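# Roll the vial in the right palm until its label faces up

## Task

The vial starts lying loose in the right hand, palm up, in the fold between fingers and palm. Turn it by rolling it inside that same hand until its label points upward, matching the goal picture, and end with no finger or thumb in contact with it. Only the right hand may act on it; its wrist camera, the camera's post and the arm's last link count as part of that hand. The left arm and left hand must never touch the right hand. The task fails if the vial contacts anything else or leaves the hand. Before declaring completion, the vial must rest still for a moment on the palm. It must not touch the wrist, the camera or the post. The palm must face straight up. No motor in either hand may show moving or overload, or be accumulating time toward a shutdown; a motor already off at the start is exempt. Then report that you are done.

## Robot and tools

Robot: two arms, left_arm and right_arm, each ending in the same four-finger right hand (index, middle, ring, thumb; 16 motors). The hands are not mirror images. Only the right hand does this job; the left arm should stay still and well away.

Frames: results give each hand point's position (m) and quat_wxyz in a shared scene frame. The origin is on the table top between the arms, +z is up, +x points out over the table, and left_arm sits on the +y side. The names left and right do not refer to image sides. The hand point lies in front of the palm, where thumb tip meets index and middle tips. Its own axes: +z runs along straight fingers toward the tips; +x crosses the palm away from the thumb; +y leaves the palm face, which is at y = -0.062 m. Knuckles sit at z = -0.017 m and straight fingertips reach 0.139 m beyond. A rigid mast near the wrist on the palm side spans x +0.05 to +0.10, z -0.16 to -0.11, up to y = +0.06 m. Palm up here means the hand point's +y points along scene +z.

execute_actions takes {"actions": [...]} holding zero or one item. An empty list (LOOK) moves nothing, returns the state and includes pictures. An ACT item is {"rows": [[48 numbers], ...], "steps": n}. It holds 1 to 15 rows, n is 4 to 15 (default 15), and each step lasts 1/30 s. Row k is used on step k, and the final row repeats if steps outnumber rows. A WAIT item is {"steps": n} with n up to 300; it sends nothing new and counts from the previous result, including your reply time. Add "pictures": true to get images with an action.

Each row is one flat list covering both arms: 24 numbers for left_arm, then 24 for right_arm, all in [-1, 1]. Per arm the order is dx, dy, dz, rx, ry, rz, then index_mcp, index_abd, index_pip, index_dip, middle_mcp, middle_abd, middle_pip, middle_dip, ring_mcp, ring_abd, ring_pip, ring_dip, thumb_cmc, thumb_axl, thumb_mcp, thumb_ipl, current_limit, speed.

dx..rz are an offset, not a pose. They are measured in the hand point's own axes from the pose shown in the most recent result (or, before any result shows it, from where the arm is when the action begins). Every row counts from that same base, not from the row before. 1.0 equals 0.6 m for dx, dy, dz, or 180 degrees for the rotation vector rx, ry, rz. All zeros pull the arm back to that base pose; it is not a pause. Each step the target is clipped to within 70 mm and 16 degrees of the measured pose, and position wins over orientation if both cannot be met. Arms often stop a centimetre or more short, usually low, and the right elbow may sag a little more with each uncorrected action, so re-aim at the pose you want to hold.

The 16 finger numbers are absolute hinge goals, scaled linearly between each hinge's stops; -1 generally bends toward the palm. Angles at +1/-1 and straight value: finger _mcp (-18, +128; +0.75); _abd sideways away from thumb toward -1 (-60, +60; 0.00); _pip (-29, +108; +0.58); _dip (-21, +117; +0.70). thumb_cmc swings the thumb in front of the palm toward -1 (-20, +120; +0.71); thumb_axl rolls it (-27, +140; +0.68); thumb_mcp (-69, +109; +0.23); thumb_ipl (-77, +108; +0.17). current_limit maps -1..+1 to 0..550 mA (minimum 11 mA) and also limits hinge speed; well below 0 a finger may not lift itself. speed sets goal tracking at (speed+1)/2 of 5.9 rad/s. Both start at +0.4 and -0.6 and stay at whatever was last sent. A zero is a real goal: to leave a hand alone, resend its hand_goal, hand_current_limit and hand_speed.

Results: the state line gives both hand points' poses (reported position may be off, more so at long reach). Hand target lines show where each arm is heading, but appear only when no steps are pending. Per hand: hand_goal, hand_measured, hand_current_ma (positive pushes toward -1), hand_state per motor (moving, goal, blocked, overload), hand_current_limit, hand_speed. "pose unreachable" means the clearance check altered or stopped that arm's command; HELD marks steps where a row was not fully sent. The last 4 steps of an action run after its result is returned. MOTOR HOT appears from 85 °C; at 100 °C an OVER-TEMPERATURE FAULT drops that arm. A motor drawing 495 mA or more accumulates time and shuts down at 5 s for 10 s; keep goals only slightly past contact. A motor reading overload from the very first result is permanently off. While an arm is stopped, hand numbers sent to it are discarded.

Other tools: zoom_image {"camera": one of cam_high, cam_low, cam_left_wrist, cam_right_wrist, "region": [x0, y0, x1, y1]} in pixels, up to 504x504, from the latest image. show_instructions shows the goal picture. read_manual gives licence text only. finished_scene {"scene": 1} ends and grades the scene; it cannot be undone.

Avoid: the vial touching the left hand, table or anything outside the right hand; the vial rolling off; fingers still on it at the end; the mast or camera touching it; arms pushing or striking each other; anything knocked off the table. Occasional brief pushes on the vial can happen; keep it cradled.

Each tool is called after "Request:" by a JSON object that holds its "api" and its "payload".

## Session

Request:
{"api": "show_instructions", "payload": {}}

Request:
{"api": "execute_actions", "payload": {"actions": []}}

Reference images for this scene: goal picture from the wrist camera place.

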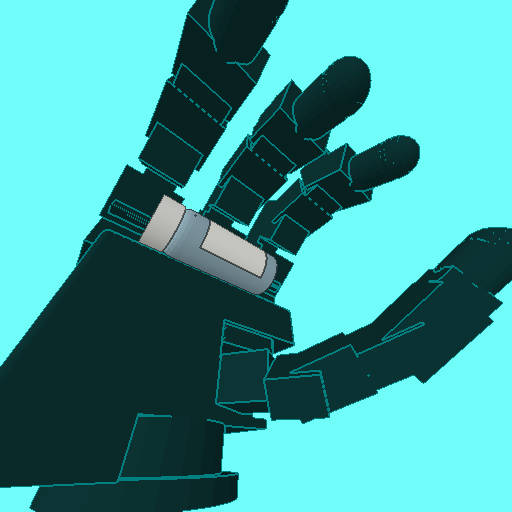

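Scene clock: 0.00 s of 4800.00 s.
left_arm: end_effector_position=(+0.3872, +0.8022, +0.5763) hand_goal=(+0.754, +0.000, +0.576, +0.696, +0.754, +0.000, +0.576, +0.696, +0.754, +0.000, +0.576, +0.696, +0.714, +0.678, +0.226, +0.168) hand_measured=(+0.754, +0.000, +0.576, +0.696, +0.754, +0.000, +0.576, +0.696, +0.754, +0.000, +0.576, +0.696, +0.714, +0.678, +0.226, +0.168) hand_current_ma=(+0, +0, +0, +0, +0, +0, +0, +0, +0, +0, +0, +0, +0, +0, +0, +0) hand_state=(goal, goal, goal, goal, goal, goal, goal, goal, goal, goal, goal, goal, goal, goal, goal, goal) hand_current_limit=0.40 hand_speed=-0.60 end_effector_quat_wxyz=(+0.267, +0.270, +0.652, +0.656) | right_arm: end_effector_position=(+0.4291, -0.0955, +0.4048) hand_goal=(+0.046, +0.000, -0.008, +0.280, +0.046, +0.000, -0.008, +0.280, +0.046, +0.000, -0.008, +0.280, -0.104, +0.266, +0.032, -0.018) hand_measured=(+0.062, +0.000, -0.006, +0.282, +0.062, +0.000, -0.006, +0.282, +0.062, +0.000, -0.006, +0.282, -0.088, +0.270, +0.034, -0.016) hand_current_ma=(+83, +0, +13, +13, +83, +0, +13, +13, +90, +0, +14, +12, +82, +30, +13, +11) hand_state=(goal, goal, goal, goal, goal, goal, goal, goal, goal, goal, goal, goal, goal, goal, goal, goal) hand_current_limit=0.40 hand_speed=-0.60 end_effector_quat_wxyz=(+0.292, +0.299, +0.632, +0.653)
Joint positions: left_arm=[ 0.66   1.038  1.037  0.005 -0.015  0.007] | right_arm=[1.02  1.104 0.6   0.526 0.104 0.02 ]
Joint velocities: left_arm=[ 0.005 -0.024 -0.012  0.002 -0.037 -0.007] | right_arm=[-0.005 -0.034 -0.027 -0.012  0.007  0.095]
Hand target (left_arm): +0.382, +0.797, +0.605; +0.274, +0.263, +0.635, +0.673
Hand target (right_arm): +0.430, -0.094, +0.423; +0.295, +0.295, +0.620, +0.664
camera_calibration (this result's frames):
cam_left_wrist: T_world_to_cam=[[0.52159, -0.56124, 0.642615, -0.0920017], [-0.223378, -0.816743, -0.532008, 0.994181], [0.823436, 0.133944, -0.551374, 0.012814], [0, 0, 0, 1]] pos_world=[0.259514, 0.758639, 0.5951]
cam_right_wrist: T_world_to_cam=[[0.451625, -0.666618, 0.593005, -0.469052], [-0.317551, -0.741225, -0.591394, 0.256611], [0.833784, 0.0787792, -0.546441, -0.00894971], [0, 0, 0, 1]] pos_world=[0.300785, -0.121767, 0.425019]

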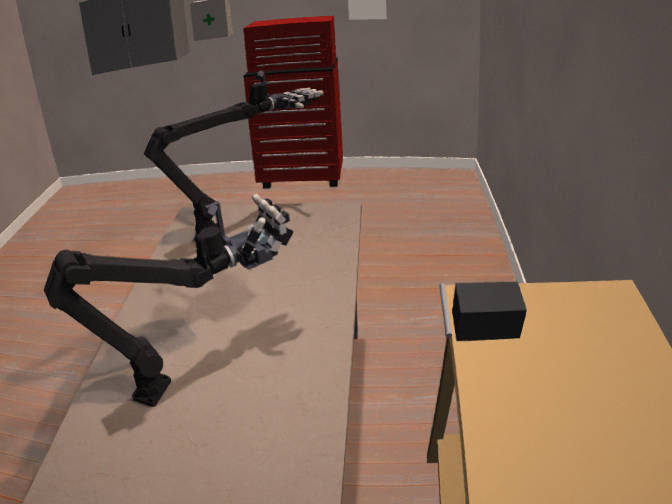

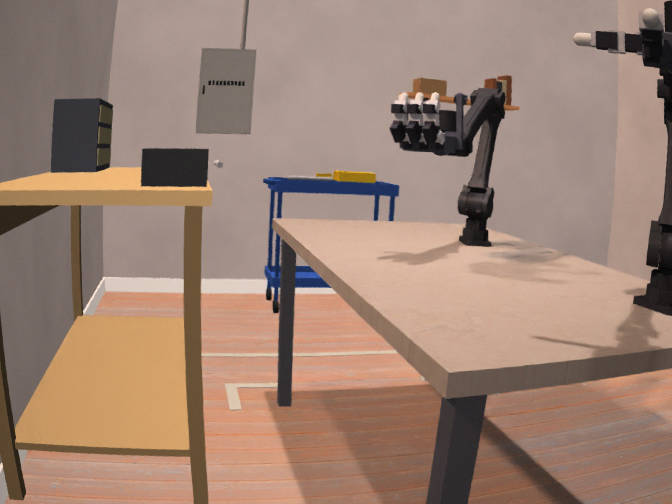

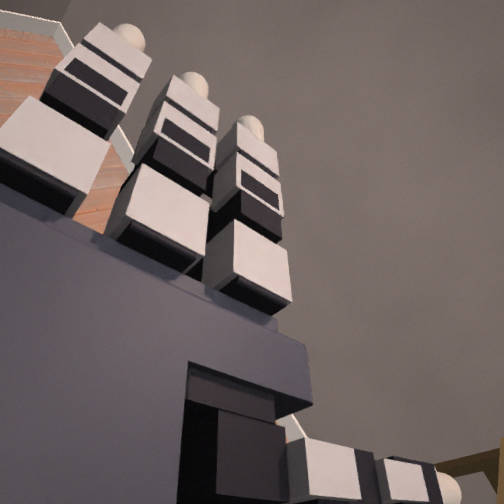

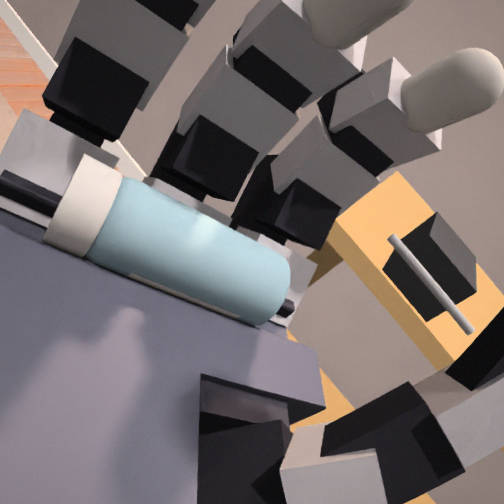

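Request:
{"api": "zoom_image", "payload": {"camera": "cam_right_wrist", "region": [30, 130, 330, 355]}}

Region (30, 130, 330, 355) of cam_right_wrist's 504x504 image, scaled by 1.680, with more detail than that image has; it fills the top 378 rows of this view, and the rest is white.

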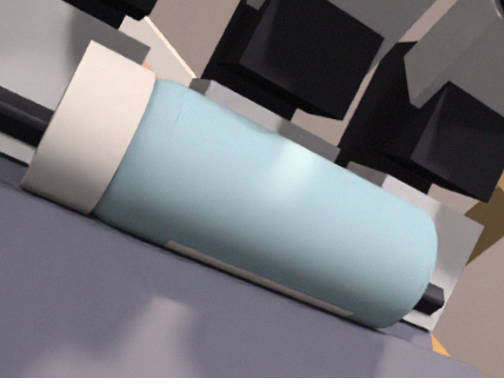

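Request:
{"api": "execute_actions", "payload": {"actions": [{"steps": 10}]}}

Scene clock: 6.47 s of 4800.00 s.
left_arm: end_effector_position=(+0.3872, +0.8022, +0.5763) hand_goal=(+0.754, +0.000, +0.576, +0.696, +0.754, +0.000, +0.576, +0.696, +0.754, +0.000, +0.576, +0.696, +0.714, +0.678, +0.226, +0.168) hand_measured=(+0.764, +0.000, +0.576, +0.696, +0.764, +0.000, +0.576, +0.696, +0.764, +0.000, +0.576, +0.696, +0.724, +0.678, +0.226, +0.168) hand_current_ma=(+56, +0, +4, +0, +52, +0, +4, +0, +55, +0, +4, +0, +53, -4, -1, -2) hand_state=(goal, goal, goal, goal, goal, goal, goal, goal, goal, goal, goal, goal, goal, goal, goal, goal) hand_current_limit=0.40 hand_speed=-0.60 end_effector_quat_wxyz=(+0.267, +0.270, +0.652, +0.656) | right_arm: end_effector_position=(+0.4291, -0.0955, +0.4048) hand_goal=(+0.046, +0.000, -0.008, +0.280, +0.046, +0.000, -0.008, +0.280, +0.046, +0.000, -0.008, +0.280, -0.104, +0.266, +0.032, -0.018) hand_measured=(+0.062, +0.000, -0.006, +0.282, +0.062, +0.000, -0.006, +0.282, +0.062, +0.000, -0.006, +0.282, -0.088, +0.270, +0.034, -0.016) hand_current_ma=(+83, +0, +13, +13, +83, +0, +13, +13, +90, +0, +14, +12, +82, +30, +13, +11) hand_state=(goal, goal, goal, goal, goal, goal, goal, goal, goal, goal, goal, goal, goal, goal, goal, goal) hand_current_limit=0.40 hand_speed=-0.60 end_effector_quat_wxyz=(+0.292, +0.299, +0.632, +0.653)
Joint positions: left_arm=[ 0.66   1.038  1.037  0.005 -0.015  0.007] | right_arm=[1.02  1.104 0.6   0.526 0.104 0.02 ]
Joint velocities: left_arm=[-0.005  0.005  0.022  0.027  0.037  0.037] | right_arm=[-0.005 -0.024 -0.002  0.002 -0.066 -0.007]
Hand target (left_arm): +0.382, +0.797, +0.605; +0.274, +0.263, +0.635, +0.673
Hand target (right_arm): +0.430, -0.094, +0.423; +0.295, +0.295, +0.620, +0.664
Kept back: nothing.
Steps of this call (steps 1 to 90: nothing new was sent; then 3.47 s passed at rest). Readings (end_effector_position | what the end effector reports):
1: left_arm (+0.3872, +0.8022, +0.5763) | right_arm (+0.4291, -0.0955, +0.4048) | left_arm hand_goal=(+0.754, +0.000, +0.576, +0.696, +0.754, +0.000, +0.576, +0.696, +0.754, +0.000, +0.576, +0.696, +0.714, +0.678, +0.226, +0.168) hand_measured=(+0.754, +0.000, +0.576, +0.696, +0.754, +0.000, +0.576, +0.696, +0.754, +0.000, +0.576, +0.696, +0.714, +0.678, +0.226, +0.168) hand_current_ma=(+0, +0, +0, +0, +0, +0, +0, +0, +0, +0, +0, +0, +0, +0, +0, +0) hand_state=(moving, goal, moving, moving, moving, goal, moving, moving, moving, goal, moving, moving, moving, moving, moving, moving) hand_current_limit=0.40 hand_speed=-0.60 | right_arm hand_goal=(+0.046, +0.000, -0.008, +0.280, +0.046, +0.000, -0.008, +0.280, +0.046, +0.000, -0.008, +0.280, -0.104, +0.266, +0.032, -0.018) hand_measured=(+0.062, +0.000, -0.006, +0.282, +0.062, +0.000, -0.006, +0.282, +0.062, +0.000, -0.006, +0.282, -0.088, +0.270, +0.034, -0.016) hand_current_ma=(+83, +0, +13, +13, +83, +0, +13, +13, +90, +0, +14, +12, +82, +30, +13, +11) hand_state=(moving, goal, moving, moving, moving, goal, moving, moving, moving, goal, moving, moving, moving, moving, moving, moving) hand_current_limit=0.40 hand_speed=-0.60
2: left_arm (+0.3872, +0.8022, +0.5763) | right_arm (+0.4291, -0.0955, +0.4048) | left_arm hand_goal=(+0.754, +0.000, +0.576, +0.696, +0.754, +0.000, +0.576, +0.696, +0.754, +0.000, +0.576, +0.696, +0.714, +0.678, +0.226, +0.168) hand_measured=(+0.758, +0.000, +0.576, +0.696, +0.756, +0.000, +0.576, +0.696, +0.756, +0.000, +0.576, +0.696, +0.718, +0.678, +0.226, +0.168) hand_current_ma=(+49, +0, +5, +0, +46, +0, +5, +0, +48, +0, +5, +0, +50, -5, -1, -2) hand_state=(moving, goal, goal, goal, moving, goal, goal, goal, moving, goal, goal, goal, moving, goal, goal, goal) hand_current_limit=0.40 hand_speed=-0.60 | right_arm hand_goal=(+0.046, +0.000, -0.008, +0.280, +0.046, +0.000, -0.008, +0.280, +0.046, +0.000, -0.008, +0.280, -0.104, +0.266, +0.032, -0.018) hand_measured=(+0.062, +0.000, -0.006, +0.282, +0.062, +0.000, -0.006, +0.282, +0.062, +0.000, -0.006, +0.282, -0.088, +0.270, +0.034, -0.016) hand_current_ma=(+83, +0, +13, +13, +83, +0, +13, +13, +90, +0, +14, +12, +82, +30, +13, +11) hand_state=(goal, goal, goal, goal, goal, goal, goal, goal, goal, goal, goal, goal, goal, goal, goal, goal) hand_current_limit=0.40 hand_speed=-0.60
4: left_arm (+0.3872, +0.8022, +0.5763) | right_arm (+0.4291, -0.0955, +0.4048) | left_arm hand_goal=(+0.754, +0.000, +0.576, +0.696, +0.754, +0.000, +0.576, +0.696, +0.754, +0.000, +0.576, +0.696, +0.714, +0.678, +0.226, +0.168) hand_measured=(+0.764, +0.000, +0.576, +0.696, +0.762, +0.000, +0.576, +0.696, +0.762, +0.000, +0.576, +0.696, +0.722, +0.678, +0.226, +0.168) hand_current_ma=(+58, +0, +4, +0, +53, +0, +4, +0, +56, +0, +4, +0, +53, -4, -1, -2) hand_state=(moving, goal, goal, goal, moving, goal, goal, goal, moving, goal, goal, goal, moving, goal, goal, goal) hand_current_limit=0.40 hand_speed=-0.60 | right_arm hand_goal=(+0.046, +0.000, -0.008, +0.280, +0.046, +0.000, -0.008, +0.280, +0.046, +0.000, -0.008, +0.280, -0.104, +0.266, +0.032, -0.018) hand_measured=(+0.062, +0.000, -0.006, +0.282, +0.062, +0.000, -0.006, +0.282, +0.062, +0.000, -0.006, +0.282, -0.088, +0.270, +0.034, -0.016) hand_current_ma=(+83, +0, +13, +13, +83, +0, +13, +13, +90, +0, +14, +12, +82, +30, +13, +11) hand_state=(goal, goal, goal, goal, goal, goal, goal, goal, goal, goal, goal, goal, goal, goal, goal, goal) hand_current_limit=0.40 hand_speed=-0.60
8: left_arm (+0.3872, +0.8022, +0.5763) | right_arm (+0.4291, -0.0955, +0.4048) | left_arm hand_goal=(+0.754, +0.000, +0.576, +0.696, +0.754, +0.000, +0.576, +0.696, +0.754, +0.000, +0.576, +0.696, +0.714, +0.678, +0.226, +0.168) hand_measured=(+0.764, +0.000, +0.576, +0.696, +0.764, +0.000, +0.576, +0.696, +0.764, +0.000, +0.576, +0.696, +0.724, +0.678, +0.226, +0.168) hand_current_ma=(+55, +0, +4, +0, +51, +0, +4, +0, +54, +0, +4, +0, +52, -4, -1, -2) hand_state=(goal, goal, goal, goal, goal, goal, goal, goal, goal, goal, goal, goal, goal, goal, goal, goal) hand_current_limit=0.40 hand_speed=-0.60 | right_arm hand_goal=(+0.046, +0.000, -0.008, +0.280, +0.046, +0.000, -0.008, +0.280, +0.046, +0.000, -0.008, +0.280, -0.104, +0.266, +0.032, -0.018) hand_measured=(+0.062, +0.000, -0.006, +0.282, +0.062, +0.000, -0.006, +0.282, +0.062, +0.000, -0.006, +0.282, -0.088, +0.270, +0.034, -0.016) hand_current_ma=(+83, +0, +13, +13, +83, +0, +13, +13, +90, +0, +14, +12, +82, +30, +13, +11) hand_state=(goal, goal, goal, goal, goal, goal, goal, goal, goal, goal, goal, goal, goal, goal, goal, goal) hand_current_limit=0.40 hand_speed=-0.60
90: the state above

Request:
{"api": "execute_actions", "payload": {"actions": [{"rows": [[0.0003,0.0478,-0.0121,-0.0166,0,0,0.754,0,0.576,0.696,0.754,0,0.576,0.696,0.754,0,0.576,0.696,0.714,0.678,0.226,0.168,0.4,-0.6,0.001,0.0303,0.0034,-0.0107,0.0003,0.0015,-0.05,0,-0.008,0.28,0.046,0,-0.47,-0.58,-0.05,0,-0.008,0.28,-0.104,0.266,0.032,-0.018,1,-0.2]], "steps": 15}]}}

Request:
{"api": "execute_actions", "payload": {"actions": [{"rows": [[0.0003,0.0478,-0.0121,-0.0166,0,0,0.754,0,0.576,0.696,0.754,0,0.576,0.696,0.754,0,0.576,0.696,0.714,0.678,0.226,0.168,0.4,-0.6,0.001,0.0303,0.0034,-0.0107,0.0003,0.0015,-0.05,0,-0.008,0.28,0.046,0,-0.47,-0.58,-0.05,0,-0.008,0.28,-0.104,0.266,0.032,-0.018,1,-0.2],[0.0003,0.0478,-0.0121,-0.0166,0,0,0.754,0,0.576,0.696,0.754,0,0.576,0.696,0.754,0,0.576,0.696,0.714,0.678,0.226,0.168,0.4,-0.6,0.001,0.0303,0.0034,-0.0107,0.0003,0.0015,-0.05,0,-0.008,0.28,0.046,0,-0.47,-0.58,-0.05,0,-0.008,0.28,-0.104,0.266,0.032,-0.018,1,-0.2],[0.0003,0.0478,-0.0121,-0.0166,0,0,0.754,0,0.576,0.696,0.754,0,0.576,0.696,0.754,0,0.576,0.696,0.714,0.678,0.226,0.168,0.4,-0.6,0.001,0.0303,0.0034,-0.0107,0.0003,0.0015,-0.05,0,-0.008,0.28,0.046,0,-0.61,-0.58,-0.05,0,-0.008,0.28,-0.104,0.266,0.032,-0.018,0.2,-0.6]], "steps": 15}], "pictures": true}}

Scene clock: 7.30 s of 4800.00 s.
left_arm: end_effector_position=(+0.3872, +0.8022, +0.5763) hand_goal=(+0.754, +0.000, +0.576, +0.696, +0.754, +0.000, +0.576, +0.696, +0.754, +0.000, +0.576, +0.696, +0.714, +0.678, +0.226, +0.168) hand_measured=(+0.764, +0.000, +0.576, +0.696, +0.764, +0.000, +0.576, +0.696, +0.764, +0.000, +0.576, +0.696, +0.724, +0.678, +0.226, +0.168) hand_current_ma=(+56, +0, +4, +0, +52, +0, +4, +0, +55, +0, +4, +0, +53, -4, -1, -2) hand_state=(goal, goal, goal, goal, goal, goal, goal, goal, goal, goal, goal, goal, goal, goal, goal, goal) hand_current_limit=0.40 hand_speed=-0.60 end_effector_quat_wxyz=(+0.267, +0.270, +0.652, +0.656) | right_arm: end_effector_position=(+0.4291, -0.0955, +0.4048) hand_goal=(-0.050, +0.000, -0.008, +0.280, +0.046, +0.000, -0.470, -0.580, -0.050, +0.000, -0.008, +0.280, -0.104, +0.266, +0.032, -0.018) hand_measured=(-0.038, +0.000, -0.006, +0.282, +0.058, +0.000, -0.452, -0.184, -0.036, +0.000, -0.006, +0.282, -0.088, +0.270, +0.034, -0.016) hand_current_ma=(+69, +0, +10, +13, +61, +0, -35, +84, +74, +0, +11, +12, +82, +30, +13, +11) hand_state=(goal, goal, goal, goal, goal, goal, moving, moving, goal, goal, goal, goal, goal, goal, goal, goal) hand_current_limit=1.00 hand_speed=-0.20 end_effector_quat_wxyz=(+0.292, +0.299, +0.632, +0.653)
Joint positions: left_arm=[ 0.66   1.038  1.037  0.005 -0.015  0.007] | right_arm=[1.02  1.104 0.6   0.526 0.104 0.02 ]
Joint velocities: left_arm=[-0.005 -0.015  0.002  0.007 -0.007  0.051] | right_arm=[ 0.005 -0.005 -0.007 -0.012 -0.007  0.007]
Steps of this call (steps 1 to 14: nothing new was sent; steps 15 to 25: the first 11 steps of this action). Readings (end_effector_position | what the end effector reports):
15: left_arm (+0.3872, +0.8022, +0.5763) | right_arm (+0.4291, -0.0955, +0.4048) | left_arm hand_goal=(+0.754, +0.000, +0.576, +0.696, +0.754, +0.000, +0.576, +0.696, +0.754, +0.000, +0.576, +0.696, +0.714, +0.678, +0.226, +0.168) hand_measured=(+0.764, +0.000, +0.576, +0.696, +0.764, +0.000, +0.576, +0.696, +0.764, +0.000, +0.576, +0.696, +0.724, +0.678, +0.226, +0.168) hand_current_ma=(+56, +0, +4, +0, +52, +0, +4, +0, +55, +0, +4, +0, +53, -4, -1, -2) hand_state=(goal, goal, goal, goal, goal, goal, goal, goal, goal, goal, goal, goal, goal, goal, goal, goal) hand_current_limit=0.40 hand_speed=-0.60 | right_arm hand_goal=(-0.050, +0.000, -0.008, +0.280, +0.046, +0.000, -0.470, -0.580, -0.050, +0.000, -0.008, +0.280, -0.104, +0.266, +0.032, -0.018) hand_measured=(+0.062, +0.000, -0.006, +0.282, +0.062, +0.000, -0.006, +0.282, +0.062, +0.000, -0.006, +0.282, -0.088, +0.270, +0.034, -0.016) hand_current_ma=(+83, +0, +13, +13, +83, +0, +13, +13, +90, +0, +14, +12, +82, +30, +13, +11) hand_state=(moving, goal, goal, goal, goal, goal, moving, moving, moving, goal, goal, goal, goal, goal, goal, goal) hand_current_limit=1.00 hand_speed=-0.20
16: left_arm (+0.3872, +0.8022, +0.5763) | right_arm (+0.4291, -0.0955, +0.4048) | left_arm hand_goal=(+0.754, +0.000, +0.576, +0.696, +0.754, +0.000, +0.576, +0.696, +0.754, +0.000, +0.576, +0.696, +0.714, +0.678, +0.226, +0.168) hand_measured=(+0.764, +0.000, +0.576, +0.696, +0.764, +0.000, +0.576, +0.696, +0.764, +0.000, +0.576, +0.696, +0.724, +0.678, +0.226, +0.168) hand_current_ma=(+56, +0, +4, +0, +52, +0, +4, +0, +55, +0, +4, +0, +53, -4, -1, -2) hand_state=(goal, goal, goal, goal, goal, goal, goal, goal, goal, goal, goal, goal, goal, goal, goal, goal) hand_current_limit=0.40 hand_speed=-0.60 | right_arm hand_goal=(-0.050, +0.000, -0.008, +0.280, +0.046, +0.000, -0.470, -0.580, -0.050, +0.000, -0.008, +0.280, -0.104, +0.266, +0.032, -0.018) hand_measured=(+0.058, +0.000, -0.006, +0.282, +0.062, +0.000, -0.010, +0.278, +0.060, +0.000, -0.006, +0.282, -0.088, +0.270, +0.034, -0.016) hand_current_ma=(+279, +0, +13, +13, +83, +0, +177, +177, +294, +0, +14, +12, +82, +30, +13, +11) hand_state=(moving, goal, goal, goal, goal, goal, moving, moving, moving, goal, goal, goal, goal, goal, goal, goal) hand_current_limit=1.00 hand_speed=-0.20
18: left_arm (+0.3872, +0.8022, +0.5763) | right_arm (+0.4291, -0.0955, +0.4048) | left_arm hand_goal=(+0.754, +0.000, +0.576, +0.696, +0.754, +0.000, +0.576, +0.696, +0.754, +0.000, +0.576, +0.696, +0.714, +0.678, +0.226, +0.168) hand_measured=(+0.764, +0.000, +0.576, +0.696, +0.764, +0.000, +0.576, +0.696, +0.764, +0.000, +0.576, +0.696, +0.724, +0.678, +0.226, +0.168) hand_current_ma=(+56, +0, +4, +0, +52, +0, +4, +0, +55, +0, +4, +0, +53, -4, -1, -2) hand_state=(goal, goal, goal, goal, goal, goal, goal, goal, goal, goal, goal, goal, goal, goal, goal, goal) hand_current_limit=0.40 hand_speed=-0.60 | right_arm hand_goal=(-0.050, +0.000, -0.008, +0.280, +0.046, +0.000, -0.470, -0.580, -0.050, +0.000, -0.008, +0.280, -0.104, +0.266, +0.032, -0.018) hand_measured=(-0.012, +0.000, -0.006, +0.282, +0.062, +0.000, -0.098, +0.192, -0.010, +0.000, -0.006, +0.282, -0.088, +0.270, +0.034, -0.016) hand_current_ma=(+26, +0, +9, +13, +83, +0, +97, +102, +36, +0, +10, +12, +82, +30, +13, +11) hand_state=(moving, goal, goal, goal, goal, goal, moving, moving, moving, goal, goal, goal, goal, goal, goal, goal) hand_current_limit=1.00 hand_speed=-0.20
22: left_arm (+0.3872, +0.8022, +0.5763) | right_arm (+0.4291, -0.0955, +0.4048) | left_arm hand_goal=(+0.754, +0.000, +0.576, +0.696, +0.754, +0.000, +0.576, +0.696, +0.754, +0.000, +0.576, +0.696, +0.714, +0.678, +0.226, +0.168) hand_measured=(+0.764, +0.000, +0.576, +0.696, +0.764, +0.000, +0.576, +0.696, +0.764, +0.000, +0.576, +0.696, +0.724, +0.678, +0.226, +0.168) hand_current_ma=(+56, +0, +4, +0, +52, +0, +4, +0, +55, +0, +4, +0, +53, -4, -1, -2) hand_state=(goal, goal, goal, goal, goal, goal, goal, goal, goal, goal, goal, goal, goal, goal, goal, goal) hand_current_limit=0.40 hand_speed=-0.60 | right_arm hand_goal=(-0.050, +0.000, -0.008, +0.280, +0.046, +0.000, -0.470, -0.580, -0.050, +0.000, -0.008, +0.280, -0.104, +0.266, +0.032, -0.018) hand_measured=(-0.038, +0.000, -0.006, +0.282, +0.060, +0.000, -0.312, -0.022, -0.036, +0.000, -0.006, +0.282, -0.088, +0.270, +0.034, -0.016) hand_current_ma=(+69, +0, +10, +13, +75, +0, +79, +89, +74, +0, +11, +12, +82, +30, +13, +11) hand_state=(goal, goal, goal, goal, goal, goal, moving, moving, goal, goal, goal, goal, goal, goal, goal, goal) hand_current_limit=1.00 hand_speed=-0.20
25: the state above

Scene clock: 7.80 s of 4800.00 s.
left_arm: end_effector_position=(+0.3872, +0.8022, +0.5763) hand_goal=(+0.754, +0.000, +0.576, +0.696, +0.754, +0.000, +0.576, +0.696, +0.754, +0.000, +0.576, +0.696, +0.714, +0.678, +0.226, +0.168) hand_measured=(+0.764, +0.000, +0.576, +0.696, +0.764, +0.000, +0.576, +0.696, +0.764, +0.000, +0.576, +0.696, +0.724, +0.678, +0.226, +0.168) hand_current_ma=(+56, +0, +4, +0, +52, +0, +4, +0, +55, +0, +4, +0, +53, -4, -1, -2) hand_state=(goal, goal, goal, goal, goal, goal, goal, goal, goal, goal, goal, goal, goal, goal, goal, goal) hand_current_limit=0.40 hand_speed=-0.60 end_effector_quat_wxyz=(+0.267, +0.270, +0.652, +0.656) | right_arm: end_effector_position=(+0.4291, -0.0955, +0.4048) hand_goal=(-0.050, +0.000, -0.008, +0.280, +0.046, +0.000, -0.610, -0.580, -0.050, +0.000, -0.008, +0.280, -0.104, +0.266, +0.032, -0.018) hand_measured=(-0.038, +0.000, -0.006, +0.282, +0.058, +0.000, -0.586, -0.574, -0.036, +0.000, -0.006, +0.282, -0.088, +0.270, +0.034, -0.016) hand_current_ma=(+69, +0, +10, +13, +64, +0, +122, +26, +74, +0, +11, +12, +82, +30, +13, +11) hand_state=(goal, goal, goal, goal, goal, goal, blocked, goal, goal, goal, goal, goal, goal, goal, goal, goal) hand_current_limit=0.20 hand_speed=-0.60 end_effector_quat_wxyz=(+0.292, +0.299, +0.632, +0.653)
Joint positions: left_arm=[ 0.66   1.038  1.037  0.005 -0.015  0.007] | right_arm=[1.02  1.104 0.6   0.526 0.104 0.02 ]
Joint velocities: left_arm=[-0.005 -0.015  0.002 -0.007 -0.007 -0.037] | right_arm=[-0.005 -0.005  0.007 -0.027 -0.066 -0.095]
Off your previous action's commanded pose (left_arm): 0.030 m, 3 deg at its last step (step 4 of this call).
Off your previous action's commanded pose (right_arm): 0.018 m, 2 deg at its last step (step 4 of this call).
Steps of this call (steps 1 to 4: the last 4 steps of your previous action; steps 5 to 15: the first 11 steps of this action, its rows measured from where the robot was after step 4). Readings (end_effector_position | what the end effector reports):
4: left_arm (+0.3872, +0.8022, +0.5763) | right_arm (+0.4291, -0.0955, +0.4048) | left_arm hand_goal=(+0.754, +0.000, +0.576, +0.696, +0.754, +0.000, +0.576, +0.696, +0.754, +0.000, +0.576, +0.696, +0.714, +0.678, +0.226, +0.168) hand_measured=(+0.764, +0.000, +0.576, +0.696, +0.764, +0.000, +0.576, +0.696, +0.764, +0.000, +0.576, +0.696, +0.724, +0.678, +0.226, +0.168) hand_current_ma=(+56, +0, +4, +0, +52, +0, +4, +0, +55, +0, +4, +0, +53, -4, -1, -2) hand_state=(goal, goal, goal, goal, goal, goal, goal, goal, goal, goal, goal, goal, goal, goal, goal, goal) hand_current_limit=0.40 hand_speed=-0.60 | right_arm hand_goal=(-0.050, +0.000, -0.008, +0.280, +0.046, +0.000, -0.470, -0.580, -0.050, +0.000, -0.008, +0.280, -0.104, +0.266, +0.032, -0.018) hand_measured=(-0.038, +0.000, -0.006, +0.282, +0.058, +0.000, -0.468, -0.402, -0.036, +0.000, -0.006, +0.282, -0.088, +0.270, +0.034, -0.016) hand_current_ma=(+69, +0, +10, +13, +65, +0, +5, +85, +74, +0, +11, +12, +82, +30, +13, +11) hand_state=(goal, goal, goal, goal, goal, goal, goal, moving, goal, goal, goal, goal, goal, goal, goal, goal) hand_current_limit=1.00 hand_speed=-0.20
5: left_arm (+0.3872, +0.8022, +0.5763) | right_arm (+0.4291, -0.0955, +0.4048) | left_arm hand_goal=(+0.754, +0.000, +0.576, +0.696, +0.754, +0.000, +0.576, +0.696, +0.754, +0.000, +0.576, +0.696, +0.714, +0.678, +0.226, +0.168) hand_measured=(+0.764, +0.000, +0.576, +0.696, +0.764, +0.000, +0.576, +0.696, +0.764, +0.000, +0.576, +0.696, +0.724, +0.678, +0.226, +0.168) hand_current_ma=(+56, +0, +4, +0, +52, +0, +4, +0, +55, +0, +4, +0, +53, -4, -1, -2) hand_state=(goal, goal, goal, goal, goal, goal, goal, goal, goal, goal, goal, goal, goal, goal, goal, goal) hand_current_limit=0.40 hand_speed=-0.60 | right_arm hand_goal=(-0.050, +0.000, -0.008, +0.280, +0.046, +0.000, -0.470, -0.580, -0.050, +0.000, -0.008, +0.280, -0.104, +0.266, +0.032, -0.018) hand_measured=(-0.038, +0.000, -0.006, +0.282, +0.058, +0.000, -0.470, -0.456, -0.036, +0.000, -0.006, +0.282, -0.088, +0.270, +0.034, -0.016) hand_current_ma=(+69, +0, +10, +13, +65, +0, +5, +86, +74, +0, +11, +12, +82, +30, +13, +11) hand_state=(goal, goal, goal, goal, goal, goal, goal, moving, goal, goal, goal, goal, goal, goal, goal, goal) hand_current_limit=1.00 hand_speed=-0.20
6: left_arm (+0.3872, +0.8022, +0.5763) | right_arm (+0.4291, -0.0955, +0.4048) | left_arm hand_goal=(+0.754, +0.000, +0.576, +0.696, +0.754, +0.000, +0.576, +0.696, +0.754, +0.000, +0.576, +0.696, +0.714, +0.678, +0.226, +0.168) hand_measured=(+0.764, +0.000, +0.576, +0.696, +0.764, +0.000, +0.576, +0.696, +0.764, +0.000, +0.576, +0.696, +0.724, +0.678, +0.226, +0.168) hand_current_ma=(+56, +0, +4, +0, +52, +0, +4, +0, +55, +0, +4, +0, +53, -4, -1, -2) hand_state=(goal, goal, goal, goal, goal, goal, goal, goal, goal, goal, goal, goal, goal, goal, goal, goal) hand_current_limit=0.40 hand_speed=-0.60 | right_arm hand_goal=(-0.050, +0.000, -0.008, +0.280, +0.046, +0.000, -0.470, -0.580, -0.050, +0.000, -0.008, +0.280, -0.104, +0.266, +0.032, -0.018) hand_measured=(-0.038, +0.000, -0.006, +0.282, +0.058, +0.000, -0.470, -0.508, -0.036, +0.000, -0.006, +0.282, -0.088, +0.270, +0.034, -0.016) hand_current_ma=(+69, +0, +10, +13, +65, +0, +5, +58, +74, +0, +11, +12, +82, +30, +13, +11) hand_state=(goal, goal, goal, goal, goal, goal, goal, moving, goal, goal, goal, goal, goal, goal, goal, goal) hand_current_limit=1.00 hand_speed=-0.20
8: left_arm (+0.3872, +0.8022, +0.5763) | right_arm (+0.4291, -0.0955, +0.4048) | left_arm hand_goal=(+0.754, +0.000, +0.576, +0.696, +0.754, +0.000, +0.576, +0.696, +0.754, +0.000, +0.576, +0.696, +0.714, +0.678, +0.226, +0.168) hand_measured=(+0.764, +0.000, +0.576, +0.696, +0.764, +0.000, +0.576, +0.696, +0.764, +0.000, +0.576, +0.696, +0.724, +0.678, +0.226, +0.168) hand_current_ma=(+56, +0, +4, +0, +52, +0, +4, +0, +55, +0, +4, +0, +53, -4, -1, -2) hand_state=(goal, goal, goal, goal, goal, goal, goal, goal, goal, goal, goal, goal, goal, goal, goal, goal) hand_current_limit=0.40 hand_speed=-0.60 | right_arm hand_goal=(-0.050, +0.000, -0.008, +0.280, +0.046, +0.000, -0.610, -0.580, -0.050, +0.000, -0.008, +0.280, -0.104, +0.266, +0.032, -0.018) hand_measured=(-0.038, +0.000, -0.006, +0.282, +0.058, +0.000, -0.472, -0.570, -0.036, +0.000, -0.006, +0.282, -0.088, +0.270, +0.034, -0.016) hand_current_ma=(+69, +0, +10, +13, +65, +0, +83, -8, +74, +0, +11, +12, +82, +30, +13, +11) hand_state=(goal, goal, goal, goal, goal, goal, moving, moving, goal, goal, goal, goal, goal, goal, goal, goal) hand_current_limit=0.20 hand_speed=-0.60
12: left_arm (+0.3872, +0.8022, +0.5763) | right_arm (+0.4291, -0.0955, +0.4048) | left_arm hand_goal=(+0.754, +0.000, +0.576, +0.696, +0.754, +0.000, +0.576, +0.696, +0.754, +0.000, +0.576, +0.696, +0.714, +0.678, +0.226, +0.168) hand_measured=(+0.764, +0.000, +0.576, +0.696, +0.764, +0.000, +0.576, +0.696, +0.764, +0.000, +0.576, +0.696, +0.724, +0.678, +0.226, +0.168) hand_current_ma=(+56, +0, +4, +0, +52, +0, +4, +0, +55, +0, +4, +0, +53, -4, -1, -2) hand_state=(goal, goal, goal, goal, goal, goal, goal, goal, goal, goal, goal, goal, goal, goal, goal, goal) hand_current_limit=0.40 hand_speed=-0.60 | right_arm hand_goal=(-0.050, +0.000, -0.008, +0.280, +0.046, +0.000, -0.610, -0.580, -0.050, +0.000, -0.008, +0.280, -0.104, +0.266, +0.032, -0.018) hand_measured=(-0.038, +0.000, -0.006, +0.282, +0.058, +0.000, -0.584, -0.578, -0.036, +0.000, -0.006, +0.282, -0.088, +0.270, +0.034, -0.016) hand_current_ma=(+69, +0, +10, +13, +65, +0, +20, +14, +74, +0, +11, +12, +82, +30, +13, +11) hand_state=(goal, goal, goal, goal, goal, goal, moving, goal, goal, goal, goal, goal, goal, goal, goal, goal) hand_current_limit=0.20 hand_speed=-0.60
15: the state above
camera_calibration (this result's frames):
cam_left_wrist: T_world_to_cam=[[0.52159, -0.56124, 0.642615, -0.0920017], [-0.223378, -0.816743, -0.532008, 0.994181], [0.823436, 0.133944, -0.551374, 0.012814], [0, 0, 0, 1]] pos_world=[0.259514, 0.758639, 0.5951]
cam_right_wrist: T_world_to_cam=[[0.451625, -0.666618, 0.593005, -0.469052], [-0.317551, -0.741225, -0.591394, 0.256611], [0.833784, 0.0787792, -0.546441, -0.00894971], [0, 0, 0, 1]] pos_world=[0.300785, -0.121767, 0.425019]

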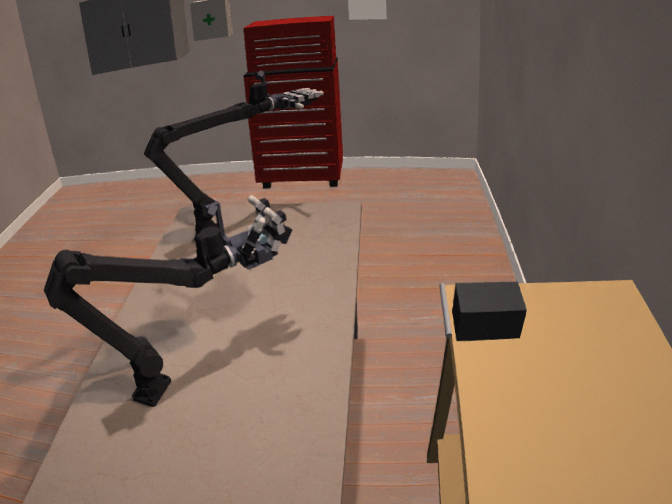

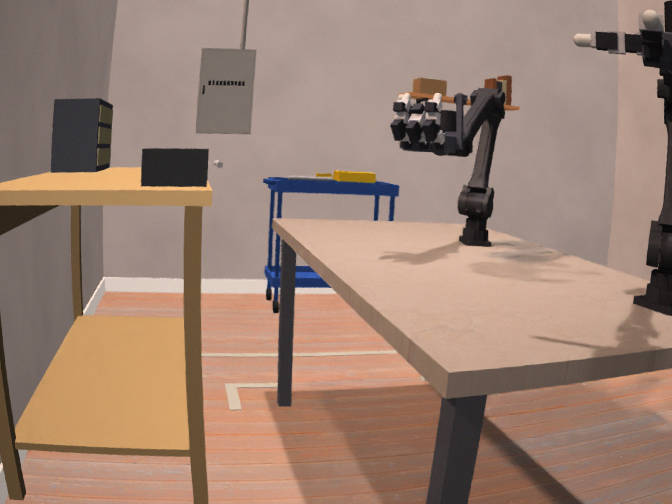

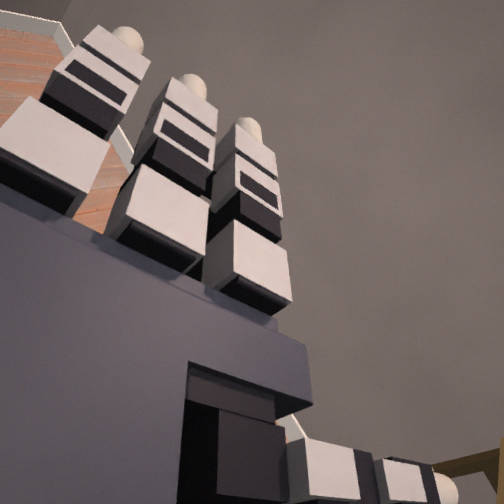

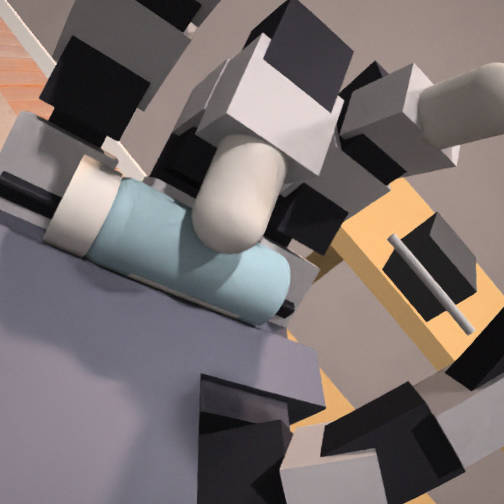

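Request:
{"api": "execute_actions", "payload": {"actions": [{"rows": [[0.0003,0.0478,-0.0121,-0.0166,0,0,0.754,0,0.576,0.696,0.754,0,0.576,0.696,0.754,0,0.576,0.696,0.714,0.678,0.226,0.168,0.4,-0.6,0.001,0.0303,0.0034,-0.0107,0.0003,0.0015,-0.105,0,-0.008,0.28,0.05,0,-0.60,-0.62,-0.105,0,-0.008,0.28,-0.104,0.266,0.032,-0.018,0.2,-0.8]], "steps": 5}]}}

Request:
{"api": "execute_actions", "payload": {"actions": [{"rows": [[0.0003,0.0478,-0.0121,-0.0166,0,0,0.754,0,0.576,0.696,0.754,0,0.576,0.696,0.754,0,0.576,0.696,0.714,0.678,0.226,0.168,0.4,-0.6,0.001,0.0303,0.0034,-0.0107,0.0003,0.0015,-0.105,0,-0.008,0.28,0.10,0,-0.56,-0.685,-0.105,0,-0.008,0.28,-0.104,0.266,0.032,-0.018,0.2,-0.92]], "steps": 15}], "pictures": true}}

Scene clock: 8.57 s of 4800.00 s.
left_arm: end_effector_position=(+0.3872, +0.8022, +0.5763) hand_goal=(+0.754, +0.000, +0.576, +0.696, +0.754, +0.000, +0.576, +0.696, +0.754, +0.000, +0.576, +0.696, +0.714, +0.678, +0.226, +0.168) hand_measured=(+0.764, +0.000, +0.576, +0.696, +0.764, +0.000, +0.576, +0.696, +0.764, +0.000, +0.576, +0.696, +0.724, +0.678, +0.226, +0.168) hand_current_ma=(+56, +0, +4, +0, +52, +0, +4, +0, +55, +0, +4, +0, +53, -4, -1, -2) hand_state=(goal, goal, goal, goal, goal, goal, goal, goal, goal, goal, goal, goal, goal, goal, goal, goal) hand_current_limit=0.40 hand_speed=-0.60 end_effector_quat_wxyz=(+0.267, +0.270, +0.652, +0.656) | right_arm: end_effector_position=(+0.4291, -0.0955, +0.4048) hand_goal=(-0.104, +0.000, -0.008, +0.280, +0.050, +0.000, -0.600, -0.620, -0.104, +0.000, -0.008, +0.280, -0.104, +0.266, +0.032, -0.018) hand_measured=(-0.038, +0.000, -0.006, +0.282, +0.058, +0.000, -0.586, -0.574, -0.036, +0.000, -0.006, +0.282, -0.088, +0.270, +0.034, -0.016) hand_current_ma=(+69, +0, +10, +13, +64, +0, +122, +26, +74, +0, +11, +12, +82, +30, +13, +11) hand_state=(moving, goal, goal, goal, moving, goal, moving, moving, moving, goal, goal, goal, goal, goal, goal, goal) hand_current_limit=0.20 hand_speed=-0.80 end_effector_quat_wxyz=(+0.292, +0.299, +0.632, +0.653)
Joint positions: left_arm=[ 0.66   1.038  1.037  0.005 -0.015  0.007] | right_arm=[1.02  1.104 0.6   0.526 0.104 0.02 ]
Joint velocities: left_arm=[ 0.005  0.005  0.012 -0.027  0.007 -0.022] | right_arm=[-0.015 -0.005  0.002 -0.012 -0.007 -0.007]
Off your previous action's commanded pose (left_arm): 0.030 m, 3 deg at its last step (step 4 of this call).
Off your previous action's commanded pose (right_arm): 0.018 m, 2 deg at its last step (step 4 of this call).
Steps of this call (steps 1 to 4: the last 4 steps of your previous action; steps 5 to 22: nothing new was sent; step 23: the first step of this action). Readings (end_effector_position | what the end effector reports):
23: the state above

Scene clock: 9.07 s of 4800.00 s.
left_arm: end_effector_position=(+0.3872, +0.8022, +0.5763) hand_goal=(+0.754, +0.000, +0.576, +0.696, +0.754, +0.000, +0.576, +0.696, +0.754, +0.000, +0.576, +0.696, +0.714, +0.678, +0.226, +0.168) hand_measured=(+0.764, +0.000, +0.576, +0.696, +0.764, +0.000, +0.576, +0.696, +0.764, +0.000, +0.576, +0.696, +0.724, +0.678, +0.226, +0.168) hand_current_ma=(+56, +0, +4, +0, +52, +0, +4, +0, +55, +0, +4, +0, +53, -4, -1, -2) hand_state=(goal, goal, goal, goal, goal, goal, goal, goal, goal, goal, goal, goal, goal, goal, goal, goal) hand_current_limit=0.40 hand_speed=-0.60 end_effector_quat_wxyz=(+0.267, +0.270, +0.652, +0.656) | right_arm: end_effector_position=(+0.4291, -0.0955, +0.4048) hand_goal=(-0.104, +0.000, -0.008, +0.280, +0.100, +0.000, -0.560, -0.684, -0.104, +0.000, -0.008, +0.280, -0.104, +0.266, +0.032, -0.018) hand_measured=(-0.092, +0.000, -0.006, +0.282, +0.104, +0.000, -0.544, -0.638, -0.092, +0.000, -0.006, +0.282, -0.088, +0.270, +0.034, -0.016) hand_current_ma=(+63, +0, +10, +13, +26, +0, +90, +215, +69, +0, +11, +12, +82, +30, +13, +11) hand_state=(goal, goal, goal, goal, moving, goal, moving, moving, goal, goal, goal, goal, goal, goal, goal, goal) hand_current_limit=0.20 hand_speed=-0.92 end_effector_quat_wxyz=(+0.292, +0.299, +0.632, +0.653)
Joint positions: left_arm=[ 0.66   1.038  1.037  0.005 -0.015  0.007] | right_arm=[1.02  1.104 0.6   0.526 0.104 0.02 ]
Joint velocities: left_arm=[-0.015 -0.005  0.007  0.007  0.007 -0.022] | right_arm=[-0.015  0.005  0.012 -0.012 -0.007  0.022]
Off your previous action's commanded pose (left_arm): 0.030 m, 3 deg at its last step (step 4 of this call).
Off your previous action's commanded pose (right_arm): 0.018 m, 2 deg at its last step (step 4 of this call).
Steps of this call (steps 1 to 4: the last 4 steps of your previous action; steps 5 to 15: the first 11 steps of this action, its rows measured from where the robot was after step 4). Readings (end_effector_position | what the end effector reports):
4: left_arm (+0.3872, +0.8022, +0.5763) | right_arm (+0.4291, -0.0955, +0.4048) | left_arm hand_goal=(+0.754, +0.000, +0.576, +0.696, +0.754, +0.000, +0.576, +0.696, +0.754, +0.000, +0.576, +0.696, +0.714, +0.678, +0.226, +0.168) hand_measured=(+0.764, +0.000, +0.576, +0.696, +0.764, +0.000, +0.576, +0.696, +0.764, +0.000, +0.576, +0.696, +0.724, +0.678, +0.226, +0.168) hand_current_ma=(+56, +0, +4, +0, +52, +0, +4, +0, +55, +0, +4, +0, +53, -4, -1, -2) hand_state=(goal, goal, goal, goal, goal, goal, goal, goal, goal, goal, goal, goal, goal, goal, goal, goal) hand_current_limit=0.40 hand_speed=-0.60 | right_arm hand_goal=(-0.104, +0.000, -0.008, +0.280, +0.050, +0.000, -0.600, -0.620, -0.104, +0.000, -0.008, +0.280, -0.104, +0.266, +0.032, -0.018) hand_measured=(-0.076, +0.000, -0.006, +0.282, +0.058, +0.000, -0.584, -0.582, -0.074, +0.000, -0.006, +0.282, -0.088, +0.270, +0.034, -0.016) hand_current_ma=(+64, +0, +10, +13, +46, +0, +91, +196, +72, +0, +11, +12, +82, +30, +13, +11) hand_state=(moving, goal, goal, goal, goal, goal, moving, moving, moving, goal, goal, goal, goal, goal, goal, goal) hand_current_limit=0.20 hand_speed=-0.80
5: left_arm (+0.3872, +0.8022, +0.5763) | right_arm (+0.4291, -0.0955, +0.4048) | left_arm hand_goal=(+0.754, +0.000, +0.576, +0.696, +0.754, +0.000, +0.576, +0.696, +0.754, +0.000, +0.576, +0.696, +0.714, +0.678, +0.226, +0.168) hand_measured=(+0.764, +0.000, +0.576, +0.696, +0.764, +0.000, +0.576, +0.696, +0.764, +0.000, +0.576, +0.696, +0.724, +0.678, +0.226, +0.168) hand_current_ma=(+56, +0, +4, +0, +52, +0, +4, +0, +55, +0, +4, +0, +53, -4, -1, -2) hand_state=(goal, goal, goal, goal, goal, goal, goal, goal, goal, goal, goal, goal, goal, goal, goal, goal) hand_current_limit=0.40 hand_speed=-0.60 | right_arm hand_goal=(-0.104, +0.000, -0.008, +0.280, +0.100, +0.000, -0.560, -0.684, -0.104, +0.000, -0.008, +0.280, -0.104, +0.266, +0.032, -0.018) hand_measured=(-0.086, +0.000, -0.006, +0.282, +0.058, +0.000, -0.584, -0.582, -0.086, +0.000, -0.006, +0.282, -0.088, +0.270, +0.034, -0.016) hand_current_ma=(+44, +0, +9, +13, +46, +0, +87, +194, +49, +0, +10, +12, +82, +30, +13, +11) hand_state=(moving, goal, goal, goal, moving, goal, moving, moving, moving, goal, goal, goal, goal, goal, goal, goal) hand_current_limit=0.20 hand_speed=-0.92
6: left_arm (+0.3872, +0.8022, +0.5763) | right_arm (+0.4291, -0.0955, +0.4048) | left_arm hand_goal=(+0.754, +0.000, +0.576, +0.696, +0.754, +0.000, +0.576, +0.696, +0.754, +0.000, +0.576, +0.696, +0.714, +0.678, +0.226, +0.168) hand_measured=(+0.764, +0.000, +0.576, +0.696, +0.764, +0.000, +0.576, +0.696, +0.764, +0.000, +0.576, +0.696, +0.724, +0.678, +0.226, +0.168) hand_current_ma=(+56, +0, +4, +0, +52, +0, +4, +0, +55, +0, +4, +0, +53, -4, -1, -2) hand_state=(goal, goal, goal, goal, goal, goal, goal, goal, goal, goal, goal, goal, goal, goal, goal, goal) hand_current_limit=0.40 hand_speed=-0.60 | right_arm hand_goal=(-0.104, +0.000, -0.008, +0.280, +0.100, +0.000, -0.560, -0.684, -0.104, +0.000, -0.008, +0.280, -0.104, +0.266, +0.032, -0.018) hand_measured=(-0.092, +0.000, -0.006, +0.282, +0.058, +0.000, -0.582, -0.582, -0.090, +0.000, -0.006, +0.282, -0.088, +0.270, +0.034, -0.016) hand_current_ma=(+55, +0, +10, +13, +14, +0, +69, +213, +59, +0, +11, +12, +82, +30, +13, +11) hand_state=(moving, goal, goal, goal, moving, goal, moving, moving, moving, goal, goal, goal, goal, goal, goal, goal) hand_current_limit=0.20 hand_speed=-0.92
8: left_arm (+0.3872, +0.8022, +0.5763) | right_arm (+0.4291, -0.0955, +0.4048) | left_arm hand_goal=(+0.754, +0.000, +0.576, +0.696, +0.754, +0.000, +0.576, +0.696, +0.754, +0.000, +0.576, +0.696, +0.714, +0.678, +0.226, +0.168) hand_measured=(+0.764, +0.000, +0.576, +0.696, +0.764, +0.000, +0.576, +0.696, +0.764, +0.000, +0.576, +0.696, +0.724, +0.678, +0.226, +0.168) hand_current_ma=(+56, +0, +4, +0, +52, +0, +4, +0, +55, +0, +4, +0, +53, -4, -1, -2) hand_state=(goal, goal, goal, goal, goal, goal, goal, goal, goal, goal, goal, goal, goal, goal, goal, goal) hand_current_limit=0.40 hand_speed=-0.60 | right_arm hand_goal=(-0.104, +0.000, -0.008, +0.280, +0.100, +0.000, -0.560, -0.684, -0.104, +0.000, -0.008, +0.280, -0.104, +0.266, +0.032, -0.018) hand_measured=(-0.092, +0.000, -0.006, +0.282, +0.064, +0.000, -0.574, -0.594, -0.092, +0.000, -0.006, +0.282, -0.088, +0.270, +0.034, -0.016) hand_current_ma=(+63, +0, +10, +13, +10, +0, +65, +190, +69, +0, +11, +12, +82, +30, +13, +11) hand_state=(goal, goal, goal, goal, moving, goal, moving, moving, goal, goal, goal, goal, goal, goal, goal, goal) hand_current_limit=0.20 hand_speed=-0.92
12: left_arm (+0.3872, +0.8022, +0.5763) | right_arm (+0.4291, -0.0955, +0.4048) | left_arm hand_goal=(+0.754, +0.000, +0.576, +0.696, +0.754, +0.000, +0.576, +0.696, +0.754, +0.000, +0.576, +0.696, +0.714, +0.678, +0.226, +0.168) hand_measured=(+0.764, +0.000, +0.576, +0.696, +0.764, +0.000, +0.576, +0.696, +0.764, +0.000, +0.576, +0.696, +0.724, +0.678, +0.226, +0.168) hand_current_ma=(+56, +0, +4, +0, +52, +0, +4, +0, +55, +0, +4, +0, +53, -4, -1, -2) hand_state=(goal, goal, goal, goal, goal, goal, goal, goal, goal, goal, goal, goal, goal, goal, goal, goal) hand_current_limit=0.40 hand_speed=-0.60 | right_arm hand_goal=(-0.104, +0.000, -0.008, +0.280, +0.100, +0.000, -0.560, -0.684, -0.104, +0.000, -0.008, +0.280, -0.104, +0.266, +0.032, -0.018) hand_measured=(-0.092, +0.000, -0.006, +0.282, +0.088, +0.000, -0.552, -0.624, -0.092, +0.000, -0.006, +0.282, -0.088, +0.270, +0.034, -0.016) hand_current_ma=(+63, +0, +10, +13, +13, +0, +65, +160, +69, +0, +11, +12, +82, +30, +13, +11) hand_state=(goal, goal, goal, goal, moving, goal, moving, moving, goal, goal, goal, goal, goal, goal, goal, goal) hand_current_limit=0.20 hand_speed=-0.92
15: the state above
camera_calibration (this result's frames):
cam_left_wrist: T_world_to_cam=[[0.52159, -0.56124, 0.642615, -0.0920017], [-0.223378, -0.816743, -0.532008, 0.994181], [0.823436, 0.133944, -0.551374, 0.012814], [0, 0, 0, 1]] pos_world=[0.259514, 0.758639, 0.5951]
cam_right_wrist: T_world_to_cam=[[0.451625, -0.666618, 0.593005, -0.469052], [-0.317551, -0.741225, -0.591394, 0.256611], [0.833784, 0.0787792, -0.546441, -0.00894971], [0, 0, 0, 1]] pos_world=[0.300785, -0.121767, 0.425019]

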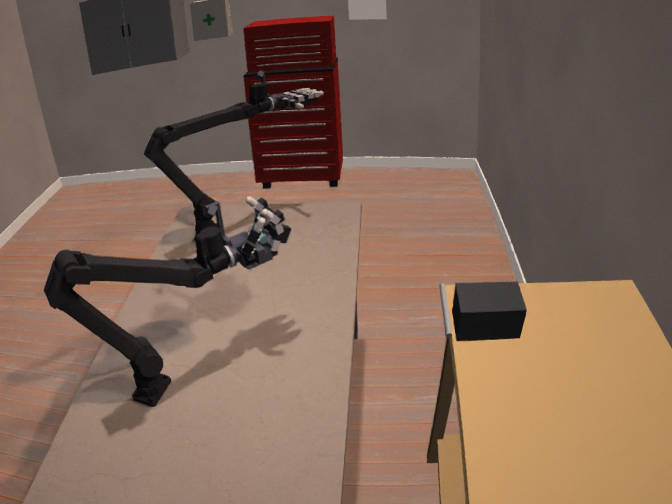

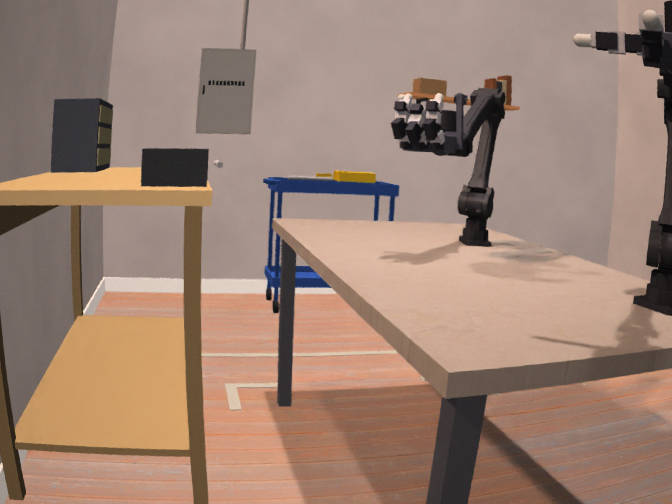

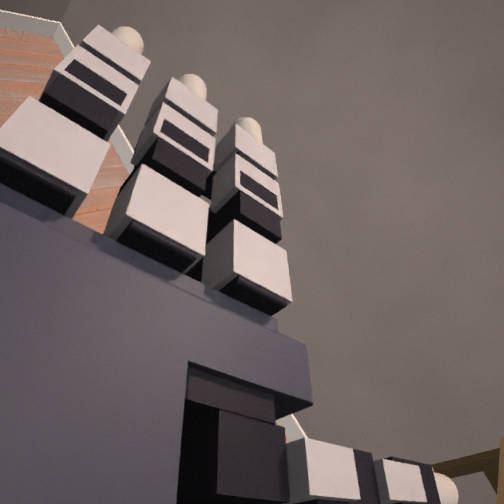

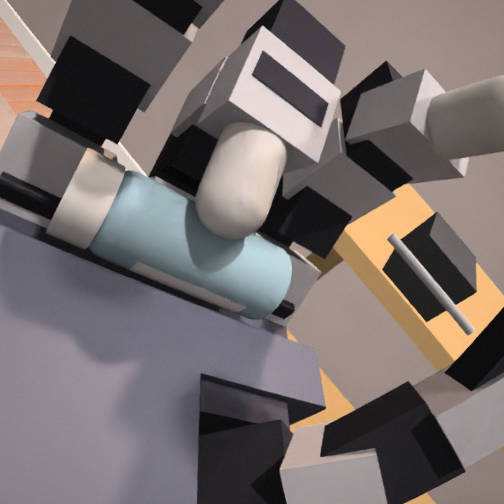

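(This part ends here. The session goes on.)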